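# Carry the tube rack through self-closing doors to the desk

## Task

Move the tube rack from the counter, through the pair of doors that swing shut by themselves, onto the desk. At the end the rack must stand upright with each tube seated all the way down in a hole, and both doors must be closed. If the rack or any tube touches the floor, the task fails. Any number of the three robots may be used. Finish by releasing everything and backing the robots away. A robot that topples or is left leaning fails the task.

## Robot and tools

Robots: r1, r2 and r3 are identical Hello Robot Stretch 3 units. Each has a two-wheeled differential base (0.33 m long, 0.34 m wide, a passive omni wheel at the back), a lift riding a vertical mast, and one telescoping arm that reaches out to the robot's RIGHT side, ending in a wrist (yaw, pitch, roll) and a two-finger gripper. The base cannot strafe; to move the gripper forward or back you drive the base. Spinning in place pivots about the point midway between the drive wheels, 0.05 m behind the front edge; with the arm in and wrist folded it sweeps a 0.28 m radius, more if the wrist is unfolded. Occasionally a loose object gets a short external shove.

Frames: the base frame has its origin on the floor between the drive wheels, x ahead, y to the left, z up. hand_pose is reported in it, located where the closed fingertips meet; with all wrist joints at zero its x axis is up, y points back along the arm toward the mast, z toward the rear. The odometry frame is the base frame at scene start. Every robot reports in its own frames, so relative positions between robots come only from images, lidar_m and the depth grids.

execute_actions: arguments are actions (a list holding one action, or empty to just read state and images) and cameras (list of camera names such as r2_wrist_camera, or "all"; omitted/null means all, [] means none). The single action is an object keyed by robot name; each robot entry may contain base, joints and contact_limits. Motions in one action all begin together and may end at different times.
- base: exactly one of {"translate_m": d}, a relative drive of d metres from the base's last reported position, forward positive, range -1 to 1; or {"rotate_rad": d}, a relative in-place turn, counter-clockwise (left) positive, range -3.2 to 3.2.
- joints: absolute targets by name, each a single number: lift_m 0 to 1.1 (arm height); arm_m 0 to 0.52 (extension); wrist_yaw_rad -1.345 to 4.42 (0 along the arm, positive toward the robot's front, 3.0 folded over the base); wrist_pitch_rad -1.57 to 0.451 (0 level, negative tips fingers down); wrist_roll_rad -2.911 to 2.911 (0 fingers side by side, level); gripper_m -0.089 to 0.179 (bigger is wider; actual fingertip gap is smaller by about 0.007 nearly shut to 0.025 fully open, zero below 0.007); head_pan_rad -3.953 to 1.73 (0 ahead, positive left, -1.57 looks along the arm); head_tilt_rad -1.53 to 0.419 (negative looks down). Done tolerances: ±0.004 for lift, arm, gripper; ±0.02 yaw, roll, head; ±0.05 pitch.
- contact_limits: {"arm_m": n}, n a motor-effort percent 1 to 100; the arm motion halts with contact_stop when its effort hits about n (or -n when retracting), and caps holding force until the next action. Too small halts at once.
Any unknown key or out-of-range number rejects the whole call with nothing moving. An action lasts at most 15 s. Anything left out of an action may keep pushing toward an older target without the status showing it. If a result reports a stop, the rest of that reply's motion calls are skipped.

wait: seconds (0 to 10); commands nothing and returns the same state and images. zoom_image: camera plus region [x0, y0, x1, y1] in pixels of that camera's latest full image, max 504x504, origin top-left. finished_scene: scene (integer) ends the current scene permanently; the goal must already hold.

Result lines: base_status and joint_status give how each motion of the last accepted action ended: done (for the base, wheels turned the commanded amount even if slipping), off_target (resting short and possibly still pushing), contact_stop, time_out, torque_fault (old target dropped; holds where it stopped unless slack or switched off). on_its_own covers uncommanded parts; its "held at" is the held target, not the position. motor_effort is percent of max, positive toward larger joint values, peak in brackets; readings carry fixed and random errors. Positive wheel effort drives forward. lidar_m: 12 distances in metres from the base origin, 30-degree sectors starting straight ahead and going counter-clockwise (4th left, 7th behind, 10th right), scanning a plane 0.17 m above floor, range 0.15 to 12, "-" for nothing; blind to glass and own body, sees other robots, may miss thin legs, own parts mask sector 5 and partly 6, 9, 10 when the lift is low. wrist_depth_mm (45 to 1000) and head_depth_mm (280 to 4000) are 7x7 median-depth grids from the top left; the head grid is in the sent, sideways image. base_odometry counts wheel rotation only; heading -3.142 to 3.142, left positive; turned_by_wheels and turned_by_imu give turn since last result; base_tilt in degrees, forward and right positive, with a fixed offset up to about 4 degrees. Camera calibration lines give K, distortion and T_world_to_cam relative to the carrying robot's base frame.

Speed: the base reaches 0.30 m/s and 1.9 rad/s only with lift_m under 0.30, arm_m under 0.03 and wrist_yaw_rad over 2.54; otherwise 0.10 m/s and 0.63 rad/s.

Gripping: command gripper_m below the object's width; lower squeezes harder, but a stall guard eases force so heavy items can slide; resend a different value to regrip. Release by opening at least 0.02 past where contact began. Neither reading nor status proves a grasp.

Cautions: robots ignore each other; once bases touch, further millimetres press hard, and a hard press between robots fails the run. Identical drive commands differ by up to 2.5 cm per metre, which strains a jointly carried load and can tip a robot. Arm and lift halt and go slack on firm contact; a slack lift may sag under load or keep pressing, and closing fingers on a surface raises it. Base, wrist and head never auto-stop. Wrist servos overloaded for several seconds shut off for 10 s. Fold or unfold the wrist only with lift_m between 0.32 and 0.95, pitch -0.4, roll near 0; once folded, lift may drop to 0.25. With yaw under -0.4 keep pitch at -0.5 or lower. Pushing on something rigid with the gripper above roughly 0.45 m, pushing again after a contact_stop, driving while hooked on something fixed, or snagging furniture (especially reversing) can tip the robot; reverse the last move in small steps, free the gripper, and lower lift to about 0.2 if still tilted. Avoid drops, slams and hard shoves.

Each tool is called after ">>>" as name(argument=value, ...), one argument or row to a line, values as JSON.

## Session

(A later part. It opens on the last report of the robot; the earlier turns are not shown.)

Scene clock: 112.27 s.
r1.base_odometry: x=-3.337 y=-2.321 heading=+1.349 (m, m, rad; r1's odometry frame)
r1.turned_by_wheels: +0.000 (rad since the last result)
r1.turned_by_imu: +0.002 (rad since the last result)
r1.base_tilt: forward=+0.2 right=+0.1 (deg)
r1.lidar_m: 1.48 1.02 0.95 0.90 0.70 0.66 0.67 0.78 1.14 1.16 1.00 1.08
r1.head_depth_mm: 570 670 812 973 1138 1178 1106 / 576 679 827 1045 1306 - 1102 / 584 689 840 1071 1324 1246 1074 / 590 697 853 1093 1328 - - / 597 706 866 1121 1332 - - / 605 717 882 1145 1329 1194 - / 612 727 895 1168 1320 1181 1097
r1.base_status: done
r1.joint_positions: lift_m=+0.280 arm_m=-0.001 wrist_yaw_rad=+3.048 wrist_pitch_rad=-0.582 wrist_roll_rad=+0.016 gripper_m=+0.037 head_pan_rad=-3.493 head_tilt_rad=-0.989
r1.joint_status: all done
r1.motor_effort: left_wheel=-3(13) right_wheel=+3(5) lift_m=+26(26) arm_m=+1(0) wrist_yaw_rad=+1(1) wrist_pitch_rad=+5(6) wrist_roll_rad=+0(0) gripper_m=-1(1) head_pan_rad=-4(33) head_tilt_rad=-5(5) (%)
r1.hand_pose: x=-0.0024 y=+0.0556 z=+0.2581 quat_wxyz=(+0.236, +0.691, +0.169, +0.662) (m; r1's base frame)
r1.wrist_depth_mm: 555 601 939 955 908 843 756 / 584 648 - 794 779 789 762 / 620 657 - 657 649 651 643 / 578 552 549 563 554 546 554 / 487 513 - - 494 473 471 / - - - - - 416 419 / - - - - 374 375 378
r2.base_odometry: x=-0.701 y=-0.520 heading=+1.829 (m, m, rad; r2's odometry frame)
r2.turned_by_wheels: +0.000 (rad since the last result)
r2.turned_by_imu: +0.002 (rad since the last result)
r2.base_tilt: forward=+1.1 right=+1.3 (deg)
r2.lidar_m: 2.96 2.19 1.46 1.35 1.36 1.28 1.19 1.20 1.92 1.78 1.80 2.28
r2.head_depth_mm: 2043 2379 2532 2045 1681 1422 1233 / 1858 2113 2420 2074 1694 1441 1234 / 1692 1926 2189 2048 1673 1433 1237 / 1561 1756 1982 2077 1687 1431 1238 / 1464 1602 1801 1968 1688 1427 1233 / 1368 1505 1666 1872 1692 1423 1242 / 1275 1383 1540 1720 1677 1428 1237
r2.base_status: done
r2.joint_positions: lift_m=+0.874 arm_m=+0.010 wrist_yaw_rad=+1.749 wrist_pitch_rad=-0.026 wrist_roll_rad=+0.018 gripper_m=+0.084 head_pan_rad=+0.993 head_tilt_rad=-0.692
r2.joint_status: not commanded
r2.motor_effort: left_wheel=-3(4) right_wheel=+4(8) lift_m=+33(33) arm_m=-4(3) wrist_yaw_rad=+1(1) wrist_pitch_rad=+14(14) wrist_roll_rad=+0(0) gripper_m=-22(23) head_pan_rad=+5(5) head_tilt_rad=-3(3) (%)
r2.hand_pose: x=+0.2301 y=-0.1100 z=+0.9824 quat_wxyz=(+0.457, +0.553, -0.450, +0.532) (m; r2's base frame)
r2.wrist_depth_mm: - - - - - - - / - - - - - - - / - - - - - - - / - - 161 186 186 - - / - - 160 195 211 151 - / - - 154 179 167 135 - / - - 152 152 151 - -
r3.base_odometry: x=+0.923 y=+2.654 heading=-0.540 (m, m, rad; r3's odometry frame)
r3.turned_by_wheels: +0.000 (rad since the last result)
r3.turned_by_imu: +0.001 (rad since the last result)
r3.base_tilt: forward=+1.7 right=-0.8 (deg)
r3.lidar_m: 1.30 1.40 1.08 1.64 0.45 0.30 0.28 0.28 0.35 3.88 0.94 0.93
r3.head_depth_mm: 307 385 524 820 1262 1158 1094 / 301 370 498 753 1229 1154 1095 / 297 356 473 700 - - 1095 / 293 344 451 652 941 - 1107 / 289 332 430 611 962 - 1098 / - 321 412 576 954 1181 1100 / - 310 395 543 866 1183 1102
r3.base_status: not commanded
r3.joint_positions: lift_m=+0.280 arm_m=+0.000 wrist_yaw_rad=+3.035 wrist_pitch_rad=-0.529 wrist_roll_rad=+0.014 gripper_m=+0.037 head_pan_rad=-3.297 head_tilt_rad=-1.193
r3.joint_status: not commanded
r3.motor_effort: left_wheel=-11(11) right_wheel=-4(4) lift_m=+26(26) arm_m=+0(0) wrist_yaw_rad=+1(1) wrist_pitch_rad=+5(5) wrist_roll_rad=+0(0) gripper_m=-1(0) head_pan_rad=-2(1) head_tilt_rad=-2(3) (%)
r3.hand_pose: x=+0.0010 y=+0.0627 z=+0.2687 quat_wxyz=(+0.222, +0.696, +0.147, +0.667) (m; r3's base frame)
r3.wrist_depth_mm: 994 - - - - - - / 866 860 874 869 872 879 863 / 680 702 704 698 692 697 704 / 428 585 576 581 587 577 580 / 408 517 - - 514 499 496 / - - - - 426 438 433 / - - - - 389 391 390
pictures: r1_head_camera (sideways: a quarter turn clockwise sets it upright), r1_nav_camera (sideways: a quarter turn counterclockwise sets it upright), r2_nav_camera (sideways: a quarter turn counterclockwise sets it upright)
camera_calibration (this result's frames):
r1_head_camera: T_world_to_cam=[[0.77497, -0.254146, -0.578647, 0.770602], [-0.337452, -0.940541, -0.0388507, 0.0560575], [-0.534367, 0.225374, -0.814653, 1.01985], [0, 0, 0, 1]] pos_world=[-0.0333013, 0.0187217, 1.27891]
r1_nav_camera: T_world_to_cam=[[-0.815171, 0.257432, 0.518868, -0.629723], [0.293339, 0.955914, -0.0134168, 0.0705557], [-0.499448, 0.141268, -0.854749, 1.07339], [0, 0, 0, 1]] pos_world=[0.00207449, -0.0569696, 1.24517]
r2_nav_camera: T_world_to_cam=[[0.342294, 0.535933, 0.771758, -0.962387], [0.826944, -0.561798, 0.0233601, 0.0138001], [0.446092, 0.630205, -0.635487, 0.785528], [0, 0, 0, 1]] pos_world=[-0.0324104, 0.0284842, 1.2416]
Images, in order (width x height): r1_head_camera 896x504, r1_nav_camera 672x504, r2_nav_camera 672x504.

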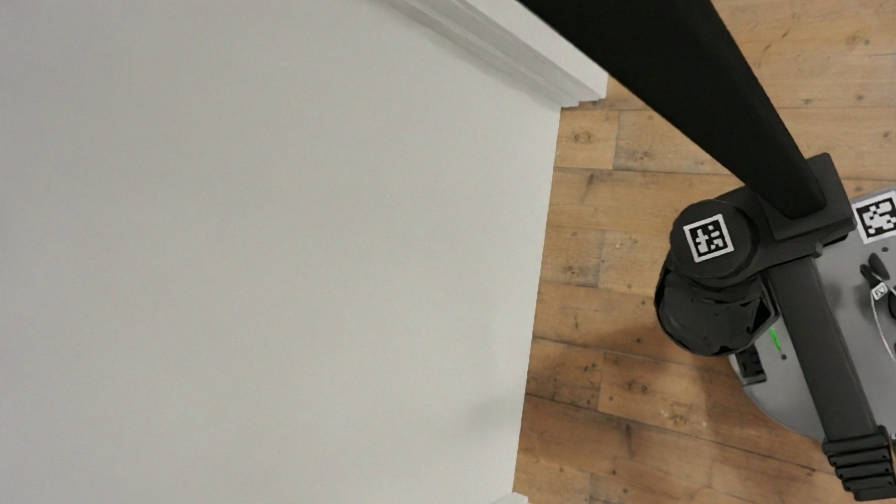

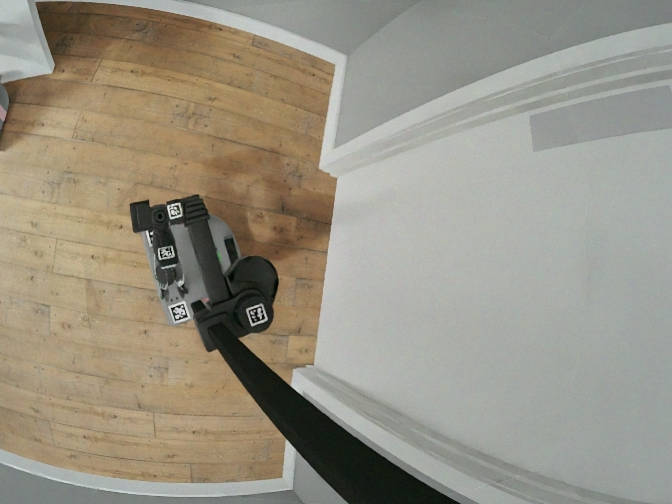

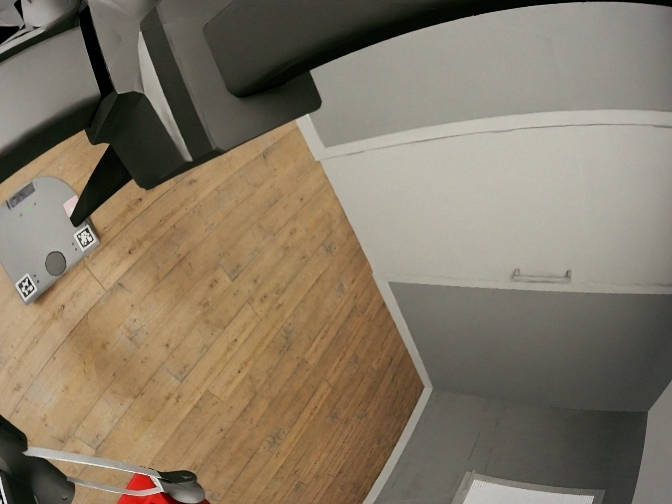

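>>> execute_actions(
  actions=[
    {"r2":{"base":{"translate_m":0.05}},"r1":{"base":{"rotate_rad":0.3}}},
  ],
  cameras=[],
)

>>> execute_actions(
  actions=[
    {"r2":{"base":{"translate_m":0.2}},"r1":{"base":{"translate_m":-0.4}}},
  ],
  cameras=[],
)

>>> execute_actions(
  actions=[
    {"r2":{"base":{"translate_m":0.1}},"r1":{"base":{"rotate_rad":-0.8},"joints":{"head_pan_rad":-3.0,"head_tilt_rad":-1.2}}},
  ],
  cameras=[],
)

>>> execute_actions(
  actions=[
    {"r2":{"base":{"translate_m":0.25}},"r1":{"base":{"translate_m":-0.3}}},
  ],
  cameras=["r1_nav_camera","r2_nav_camera"],
)

Scene clock: 125.33 s.
r1.base_odometry: x=-3.337 y=-2.321 heading=+1.649 (m, m, rad; r1's odometry frame)
r1.turned_by_wheels: +0.300 (rad since the last result)
r1.turned_by_imu: +0.299 (rad since the last result)
r1.base_tilt: forward=+0.2 right=+0.1 (deg)
r1.lidar_m: 1.13 0.95 0.95 0.67 0.66 0.66 0.74 1.08 1.14 1.02 1.00 1.68
r1.head_depth_mm: 559 646 762 927 1117 1179 1104 / 582 675 804 990 1288 - 1101 / 608 710 851 1068 1305 1243 1077 / 634 746 907 1153 1341 - - / 665 789 972 1256 1338 - - / 697 835 1027 1291 1329 1191 - / 713 820 988 1319 1315 1185 1102
r1.base_status: done
r1.joint_positions: lift_m=+0.280 arm_m=-0.001 wrist_yaw_rad=+3.048 wrist_pitch_rad=-0.582 wrist_roll_rad=+0.016 gripper_m=+0.037 head_pan_rad=-3.494 head_tilt_rad=-0.989
r1.joint_status: not commanded
r1.motor_effort: left_wheel=-3(12) right_wheel=+3(6) lift_m=+26(26) arm_m=+0(0) wrist_yaw_rad=+2(2) wrist_pitch_rad=+6(5) wrist_roll_rad=-1(1) gripper_m=+0(0) head_pan_rad=-3(4) head_tilt_rad=-5(6) (%)
r1.hand_pose: x=-0.0024 y=+0.0556 z=+0.2581 quat_wxyz=(+0.236, +0.691, +0.169, +0.662) (m; r1's base frame)
r1.wrist_depth_mm: 504 583 725 837 943 846 738 / 545 672 - 799 783 777 758 / 575 660 - 659 657 637 626 / 572 564 550 551 561 543 545 / 491 518 - - 484 476 464 / - - - - - 420 416 / - - - - 374 371 369
r2.base_odometry: x=-0.714 y=-0.471 heading=+1.828 (m, m, rad; r2's odometry frame)
r2.turned_by_wheels: +0.000 (rad since the last result)
r2.turned_by_imu: +0.000 (rad since the last result)
r2.base_tilt: forward=+1.1 right=+1.3 (deg)
r2.lidar_m: 2.90 2.20 1.47 1.36 1.38 1.33 1.24 1.25 1.91 1.77 1.80 2.27
r2.head_depth_mm: 2065 2382 2540 2060 1700 1434 1231 / 1860 2128 2418 2063 1671 1429 1236 / 1719 1933 2247 2057 1686 1429 1237 / 1580 1767 1992 2064 1688 1419 1236 / 1457 1625 1815 1976 1693 1426 1228 / 1366 1507 1660 1871 1667 1433 1236 / 1285 1400 1540 1734 1685 1422 1234
r2.base_status: done
r2.joint_positions: lift_m=+0.874 arm_m=+0.010 wrist_yaw_rad=+1.749 wrist_pitch_rad=-0.026 wrist_roll_rad=+0.018 gripper_m=+0.084 head_pan_rad=+0.993 head_tilt_rad=-0.692
r2.joint_status: not commanded
r2.motor_effort: left_wheel=-2(4) right_wheel=+3(6) lift_m=+33(34) arm_m=-4(3) wrist_yaw_rad=+1(1) wrist_pitch_rad=+14(14) wrist_roll_rad=+0(0) gripper_m=-22(22) head_pan_rad=+5(4) head_tilt_rad=-4(3) (%)
r2.hand_pose: x=+0.2301 y=-0.1100 z=+0.9824 quat_wxyz=(+0.457, +0.553, -0.450, +0.532) (m; r2's base frame)
r2.wrist_depth_mm: - - - - - - - / - - - - - - - / - - - - - - - / - - 160 184 185 - - / - - 161 195 211 151 - / - - 154 179 167 134 - / - - 153 152 151 - -
r3.base_odometry: x=+0.923 y=+2.654 heading=-0.540 (m, m, rad; r3's odometry frame)
r3.turned_by_wheels: +0.000 (rad since the last result)
r3.turned_by_imu: +0.001 (rad since the last result)
r3.base_tilt: forward=+1.7 right=-0.7 (deg)
r3.lidar_m: 1.30 1.40 1.08 1.64 0.45 0.30 0.28 0.28 0.35 3.87 0.94 0.93
r3.head_depth_mm: 306 385 524 821 1273 1156 1092 / 302 370 496 752 1239 1151 1093 / 297 357 473 699 - - 1099 / 293 344 451 653 945 - 1097 / 289 332 431 613 964 - 1097 / - 321 411 577 950 1190 1099 / - 310 396 544 865 1183 1108
r3.base_status: not commanded
r3.joint_positions: lift_m=+0.280 arm_m=+0.000 wrist_yaw_rad=+3.035 wrist_pitch_rad=-0.529 wrist_roll_rad=+0.014 gripper_m=+0.037 head_pan_rad=-3.297 head_tilt_rad=-1.193
r3.joint_status: not commanded
r3.motor_effort: left_wheel=-11(11) right_wheel=-5(5) lift_m=+26(25) arm_m=+0(0) wrist_yaw_rad=+2(0) wrist_pitch_rad=+5(5) wrist_roll_rad=+0(0) gripper_m=+0(1) head_pan_rad=-2(2) head_tilt_rad=-2(4) (%)
r3.hand_pose: x=+0.0010 y=+0.0627 z=+0.2687 quat_wxyz=(+0.222, +0.696, +0.147, +0.667) (m; r3's base frame)
r3.wrist_depth_mm: 971 - - - - - - / 883 878 879 869 868 869 859 / 670 704 702 703 696 694 700 / 428 586 585 583 585 576 586 / 405 519 - - 516 499 500 / - - - - 425 436 434 / - - - - 391 387 388
pictures: none
No camera images: the call's "cameras" was empty. Leave "cameras" out to get every camera's image.

Scene clock: 128.70 s.
r1.base_odometry: x=-3.306 y=-2.720 heading=+1.649 (m, m, rad; r1's odometry frame)
r1.turned_by_wheels: +0.000 (rad since the last result)
r1.turned_by_imu: +0.001 (rad since the last result)
r1.base_tilt: forward=+0.2 right=+0.1 (deg)
r1.lidar_m: 1.45 1.22 0.67 0.43 0.37 0.36 0.38 0.53 0.87 0.99 1.13 1.33
r1.head_depth_mm: 298 343 405 493 593 998 1107 / 309 359 428 527 687 - 1100 / 323 377 454 567 760 1027 1074 / 336 396 483 615 843 - - / 352 418 516 666 949 - - / 369 433 522 645 851 1168 - / 350 396 462 585 963 1180 1100
r1.base_status: done
r1.joint_positions: lift_m=+0.280 arm_m=-0.001 wrist_yaw_rad=+3.048 wrist_pitch_rad=-0.582 wrist_roll_rad=+0.016 gripper_m=+0.037 head_pan_rad=-3.494 head_tilt_rad=-0.989
r1.joint_status: not commanded
r1.motor_effort: left_wheel=-4(13) right_wheel=+2(4) lift_m=+26(26) arm_m=+0(1) wrist_yaw_rad=+2(2) wrist_pitch_rad=+5(5) wrist_roll_rad=-1(0) gripper_m=-1(1) head_pan_rad=-4(3) head_tilt_rad=-6(6) (%)
r1.hand_pose: x=-0.0024 y=+0.0556 z=+0.2581 quat_wxyz=(+0.236, +0.691, +0.169, +0.662) (m; r1's base frame)
r1.wrist_depth_mm: 298 336 468 547 677 943 891 / 312 369 - 629 747 779 774 / 325 394 - 640 651 641 648 / 350 424 517 560 570 536 549 / 374 428 - - 488 480 469 / - - - - - 412 416 / - - - - 379 377 373
r2.base_odometry: x=-0.765 y=-0.278 heading=+1.828 (m, m, rad; r2's odometry frame)
r2.turned_by_wheels: +0.000 (rad since the last result)
r2.turned_by_imu: +0.001 (rad since the last result)
r2.base_tilt: forward=+1.1 right=+1.3 (deg)
r2.lidar_m: 2.70 2.23 1.50 1.38 1.40 1.55 1.44 1.45 1.89 1.75 1.77 2.24
r2.head_depth_mm: 2109 2411 2609 2055 1671 1433 1239 / 1889 2168 2471 2062 1675 1434 1235 / 1749 1971 2234 2064 1688 1428 1238 / 1600 1783 2021 2051 1666 1431 1241 / 1493 1650 1845 2003 1672 1433 1246 / 1393 1526 1713 1885 1695 1433 1234 / 1301 1424 1572 1737 1682 1427 1243
r2.base_status: done
r2.joint_positions: lift_m=+0.874 arm_m=+0.010 wrist_yaw_rad=+1.749 wrist_pitch_rad=-0.026 wrist_roll_rad=+0.018 gripper_m=+0.084 head_pan_rad=+0.993 head_tilt_rad=-0.692
r2.joint_status: not commanded
r2.motor_effort: left_wheel=-2(4) right_wheel=+3(7) lift_m=+33(33) arm_m=-3(4) wrist_yaw_rad=+1(1) wrist_pitch_rad=+14(14) wrist_roll_rad=+0(0) gripper_m=-22(22) head_pan_rad=+4(4) head_tilt_rad=-3(4) (%)
r2.hand_pose: x=+0.2301 y=-0.1100 z=+0.9824 quat_wxyz=(+0.457, +0.553, -0.450, +0.532) (m; r2's base frame)
r2.wrist_depth_mm: - - - - - - - / - - - - - - - / - - - - - - - / - - 161 185 185 - - / - - 161 195 212 150 - / - - 154 179 167 134 - / - - 152 152 152 - -
r3.base_odometry: x=+0.923 y=+2.654 heading=-0.540 (m, m, rad; r3's odometry frame)
r3.turned_by_wheels: +0.000 (rad since the last result)
r3.turned_by_imu: +0.001 (rad since the last result)
r3.base_tilt: forward=+1.8 right=-0.8 (deg)
r3.lidar_m: 1.31 1.40 1.75 1.32 0.45 0.30 0.28 0.28 0.35 3.88 0.94 0.93
r3.head_depth_mm: 307 384 524 821 1263 1157 1090 / 302 370 496 754 1232 1153 1098 / 297 356 472 700 - - 1096 / 293 344 451 653 942 - 1094 / 289 332 431 612 961 - 1092 / - 321 413 576 952 1177 1096 / - 311 395 544 865 1189 1104
r3.base_status: not commanded
r3.joint_positions: lift_m=+0.280 arm_m=+0.000 wrist_yaw_rad=+3.035 wrist_pitch_rad=-0.529 wrist_roll_rad=+0.014 gripper_m=+0.037 head_pan_rad=-3.297 head_tilt_rad=-1.193
r3.joint_status: not commanded
r3.motor_effort: left_wheel=-11(11) right_wheel=-5(5) lift_m=+26(26) arm_m=+0(0) wrist_yaw_rad=+1(1) wrist_pitch_rad=+5(5) wrist_roll_rad=+0(0) gripper_m=+0(0) head_pan_rad=-3(2) head_tilt_rad=-2(3) (%)
r3.hand_pose: x=+0.0010 y=+0.0627 z=+0.2687 quat_wxyz=(+0.222, +0.696, +0.147, +0.667) (m; r3's base frame)
r3.wrist_depth_mm: 995 - - - - - - / 869 872 871 867 879 870 864 / 678 698 702 696 696 690 692 / 427 585 584 584 580 586 582 / 407 511 - - 513 495 500 / - - - - 427 438 433 / - - - - 390 391 385
pictures: none
No camera images: the call's "cameras" was empty. Leave "cameras" out to get every camera's image.

Scene clock: 131.23 s.
r1.base_odometry: x=-3.306 y=-2.720 heading=+0.849 (m, m, rad; r1's odometry frame)
r1.turned_by_wheels: -0.800 (rad since the last result)
r1.turned_by_imu: -0.794 (rad since the last result)
r1.base_tilt: forward=+0.2 right=+0.1 (deg)
r1.lidar_m: 1.21 1.85 1.28 1.22 0.55 0.38 0.36 0.37 0.38 0.88 0.89 1.13
r1.head_depth_mm: 345 423 549 776 1244 1166 1107 / 349 431 559 799 1244 1159 1103 / 353 438 570 821 1179 - 1097 / 358 444 583 847 1200 - 1089 / 363 452 596 875 1267 - 1084 / 368 458 608 901 1240 - 1080 / 371 466 621 807 1196 1159 1074
r1.base_status: done
r1.joint_positions: lift_m=+0.280 arm_m=-0.001 wrist_yaw_rad=+3.048 wrist_pitch_rad=-0.582 wrist_roll_rad=+0.016 gripper_m=+0.037 head_pan_rad=-3.007 head_tilt_rad=-1.186
r1.joint_status: all done
r1.motor_effort: left_wheel=+3(11) right_wheel=-2(4) lift_m=+26(26) arm_m=+0(0) wrist_yaw_rad=+2(2) wrist_pitch_rad=+5(5) wrist_roll_rad=-1(0) gripper_m=+0(0) head_pan_rad=+4(39) head_tilt_rad=-7(27) (%)
r1.hand_pose: x=-0.0024 y=+0.0555 z=+0.2581 quat_wxyz=(+0.236, +0.691, +0.169, +0.662) (m; r1's base frame)
r1.wrist_depth_mm: 481 596 - - - - 989 / 471 648 - 806 787 770 792 / 457 645 - 640 658 645 633 / 451 564 544 553 559 543 540 / 435 512 - - 482 481 469 / - - - - - 420 418 / - - - - 382 378 376
r2.base_odometry: x=-0.790 y=-0.181 heading=+1.828 (m, m, rad; r2's odometry frame)
r2.turned_by_wheels: +0.000 (rad since the last result)
r2.turned_by_imu: +0.000 (rad since the last result)
r2.base_tilt: forward=+1.1 right=+1.3 (deg)
r2.lidar_m: 2.60 2.25 1.51 1.38 1.41 1.65 1.53 1.55 1.88 1.74 1.77 2.22
r2.head_depth_mm: 2086 2462 2608 2075 1692 1427 1241 / 1920 2163 2462 2072 1685 1425 1240 / 1745 1980 2266 2058 1699 1424 1238 / 1627 1810 2036 2064 1696 1431 1239 / 1508 1658 1857 1981 1688 1427 1236 / 1397 1546 1718 1901 1683 1427 1249 / 1318 1443 1574 1770 1695 1428 1237
r2.base_status: done
r2.joint_positions: lift_m=+0.874 arm_m=+0.010 wrist_yaw_rad=+1.749 wrist_pitch_rad=-0.026 wrist_roll_rad=+0.018 gripper_m=+0.084 head_pan_rad=+0.993 head_tilt_rad=-0.692
r2.joint_status: not commanded
r2.motor_effort: left_wheel=-3(4) right_wheel=+3(8) lift_m=+33(33) arm_m=-3(4) wrist_yaw_rad=+1(0) wrist_pitch_rad=+14(14) wrist_roll_rad=+0(0) gripper_m=-22(22) head_pan_rad=+5(4) head_tilt_rad=-4(4) (%)
r2.hand_pose: x=+0.2301 y=-0.1100 z=+0.9824 quat_wxyz=(+0.457, +0.553, -0.450, +0.532) (m; r2's base frame)
r2.wrist_depth_mm: - - - - - - - / - - - - - - - / - - - - - - - / - - 160 184 186 - - / - - 161 194 212 150 - / - - 154 180 166 135 - / - - 152 152 152 - -
r3.base_odometry: x=+0.923 y=+2.654 heading=-0.540 (m, m, rad; r3's odometry frame)
r3.turned_by_wheels: +0.000 (rad since the last result)
r3.turned_by_imu: +0.000 (rad since the last result)
r3.base_tilt: forward=+1.7 right=-0.7 (deg)
r3.lidar_m: 1.30 1.40 1.75 1.32 0.45 0.30 0.28 0.28 0.35 3.87 0.94 0.93
r3.head_depth_mm: 307 385 524 820 1268 1159 1094 / 302 370 496 756 1227 1154 1096 / 297 356 473 699 - - 1102 / 293 344 451 655 941 - 1098 / 289 332 431 611 967 - 1094 / - 322 412 575 952 1186 1101 / - 311 396 543 870 1192 1105
r3.base_status: not commanded
r3.joint_positions: lift_m=+0.280 arm_m=+0.000 wrist_yaw_rad=+3.035 wrist_pitch_rad=-0.529 wrist_roll_rad=+0.014 gripper_m=+0.037 head_pan_rad=-3.297 head_tilt_rad=-1.193
r3.joint_status: not commanded
r3.motor_effort: left_wheel=-11(11) right_wheel=-5(5) lift_m=+26(26) arm_m=+0(0) wrist_yaw_rad=+0(0) wrist_pitch_rad=+5(5) wrist_roll_rad=+0(0) gripper_m=+0(0) head_pan_rad=-2(2) head_tilt_rad=-3(3) (%)
r3.hand_pose: x=+0.0010 y=+0.0627 z=+0.2687 quat_wxyz=(+0.222, +0.696, +0.147, +0.667) (m; r3's base frame)
r3.wrist_depth_mm: 989 - - - - - - / 879 877 876 878 867 863 845 / 668 702 705 708 698 698 693 / 429 586 591 583 586 579 586 / 404 518 - - 515 500 500 / - - - - 429 438 434 / - - - - 390 389 386
pictures: none
No camera images: the call's "cameras" was empty. Leave "cameras" out to get every camera's image.

Scene clock: 135.03 s.
r1.base_odometry: x=-3.504 y=-2.945 heading=+0.849 (m, m, rad; r1's odometry frame)
r1.turned_by_wheels: +0.000 (rad since the last result)
r1.turned_by_imu: +0.012 (rad since the last result)
r1.base_tilt: forward=+0.2 right=+0.2 (deg)
r1.lidar_m: 1.45 1.80 1.27 0.50 0.31 0.27 0.27 0.33 0.29 0.27 0.91 1.20
r1.head_depth_mm: - 300 361 470 674 1156 1107 / - 311 390 522 761 1147 1110 / 289 333 425 586 769 - 1098 / 298 359 467 667 957 - 1090 / 309 388 517 774 1218 - 1086 / 330 421 579 935 1264 - 1078 / 353 462 1396 1340 1234 985 1071
r1.base_status: translate_m off_target (by the wheels' count: -0.2999 of -0.3000)
r1.joint_positions: lift_m=+0.280 arm_m=-0.001 wrist_yaw_rad=+3.050 wrist_pitch_rad=-0.583 wrist_roll_rad=+0.016 gripper_m=+0.037 head_pan_rad=-3.004 head_tilt_rad=-1.191
r1.joint_status: not commanded
r1.on_its_own: left_wheel is at rest, and its effort (-21) is outside its rest range (-18 to +18)
r1.motor_effort: left_wheel=-21(57) right_wheel=-11(50) lift_m=+31(32) arm_m=+1(0) wrist_yaw_rad=+0(2) wrist_pitch_rad=+6(6) wrist_roll_rad=-1(1) gripper_m=+0(0) head_pan_rad=+2(3) head_tilt_rad=-5(7) (%)
r1.hand_pose: x=-0.0028 y=+0.0554 z=+0.2578 quat_wxyz=(+0.236, +0.691, +0.170, +0.662) (m; r1's base frame)
r1.wrist_depth_mm: 253 312 556 891 - - - / 262 334 - 749 780 782 761 / 268 349 - 653 638 644 646 / 278 361 485 552 550 537 545 / 282 339 - - 487 468 465 / - - - - - 413 415 / - - - - 380 371 376
r2.base_odometry: x=-0.854 y=+0.061 heading=+1.828 (m, m, rad; r2's odometry frame)
r2.turned_by_wheels: +0.000 (rad since the last result)
r2.turned_by_imu: +0.001 (rad since the last result)
r2.base_tilt: forward=+1.1 right=+1.3 (deg)
r2.lidar_m: 2.35 2.30 1.28 1.28 1.43 1.82 1.78 1.80 1.84 1.71 1.74 2.19
r2.head_depth_mm: 2155 2461 2654 2062 1698 1426 1237 / 1964 2228 2462 2066 1675 1427 1236 / 1796 2007 2309 2042 1689 1430 1239 / 1657 1851 2079 2055 1682 1429 1239 / 1545 1693 1911 2006 1675 1433 1241 / 1160 1261 1399 1583 1699 1432 1238 / 1070 1201 1333 1514 1656 1427 1235
r2.base_status: done
r2.joint_positions: lift_m=+0.874 arm_m=+0.010 wrist_yaw_rad=+1.749 wrist_pitch_rad=-0.026 wrist_roll_rad=+0.018 gripper_m=+0.084 head_pan_rad=+0.993 head_tilt_rad=-0.692
r2.joint_status: not commanded
r2.motor_effort: left_wheel=-2(3) right_wheel=+3(8) lift_m=+33(33) arm_m=-4(4) wrist_yaw_rad=+1(1) wrist_pitch_rad=+14(14) wrist_roll_rad=+0(0) gripper_m=-22(22) head_pan_rad=+5(4) head_tilt_rad=-3(4) (%)
r2.hand_pose: x=+0.2301 y=-0.1100 z=+0.9824 quat_wxyz=(+0.457, +0.553, -0.450, +0.532) (m; r2's base frame)
r2.wrist_depth_mm: - - - - - - - / - - - - - - - / - - - - - - - / - - 161 186 186 - - / - - 160 193 211 150 - / - - 153 179 167 135 - / - - 153 152 152 - -
r3.base_odometry: x=+0.923 y=+2.654 heading=-0.540 (m, m, rad; r3's odometry frame)
r3.turned_by_wheels: +0.000 (rad since the last result)
r3.turned_by_imu: +0.001 (rad since the last result)
r3.base_tilt: forward=+1.7 right=-0.8 (deg)
r3.lidar_m: 1.31 1.40 1.78 1.62 0.45 0.30 0.28 0.28 0.35 3.87 0.93 0.93
r3.head_depth_mm: 306 385 523 818 1269 1161 1099 / 302 370 496 753 1232 1147 1097 / 297 356 474 702 - - 1099 / 293 344 451 654 939 - 1094 / 289 332 431 613 961 - 1095 / - 321 413 575 949 1186 1096 / - 310 395 541 867 1184 1112
r3.base_status: not commanded
r3.joint_positions: lift_m=+0.280 arm_m=+0.000 wrist_yaw_rad=+3.035 wrist_pitch_rad=-0.529 wrist_roll_rad=+0.014 gripper_m=+0.037 head_pan_rad=-3.297 head_tilt_rad=-1.193
r3.joint_status: not commanded
r3.motor_effort: left_wheel=-11(11) right_wheel=-5(5) lift_m=+26(26) arm_m=-1(0) wrist_yaw_rad=+0(0) wrist_pitch_rad=+5(5) wrist_roll_rad=+0(0) gripper_m=+0(0) head_pan_rad=-1(1) head_tilt_rad=-3(2) (%)
r3.hand_pose: x=+0.0010 y=+0.0627 z=+0.2687 quat_wxyz=(+0.222, +0.696, +0.147, +0.667) (m; r3's base frame)
r3.wrist_depth_mm: 995 - - - - - - / 886 874 879 869 872 859 871 / 672 704 689 693 700 699 700 / 427 584 578 584 581 579 587 / 406 513 - - 516 496 497 / - - - - 424 432 436 / - - - - 389 390 387
pictures: r1_nav_camera (sideways: a quarter turn counterclockwise sets it upright), r2_nav_camera (sideways: a quarter turn counterclockwise sets it upright)
camera_calibration (this result's frames):
r1_nav_camera: T_world_to_cam=[[-0.926623, -0.167887, 0.336429, -0.391413], [-0.186649, 0.982134, -0.0239721, 0.0872204], [-0.326393, -0.0850069, -0.941404, 1.18491], [0, 0, 0, 1]] pos_world=[0.0403353, -0.0506496, 1.24926]
r2_nav_camera: T_world_to_cam=[[0.342294, 0.535933, 0.771758, -0.962387], [0.826944, -0.561798, 0.0233601, 0.0138001], [0.446092, 0.630205, -0.635487, 0.785529], [0, 0, 0, 1]] pos_world=[-0.0324104, 0.0284842, 1.2416]
Images, in order (width x height): r1_nav_camera 672x504, r2_nav_camera 672x504.

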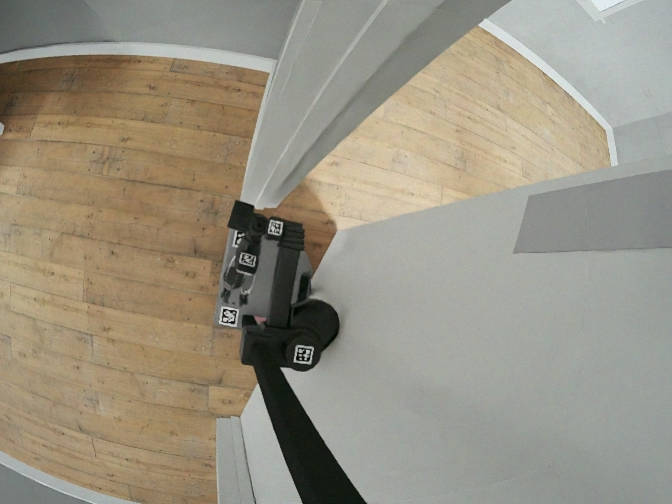

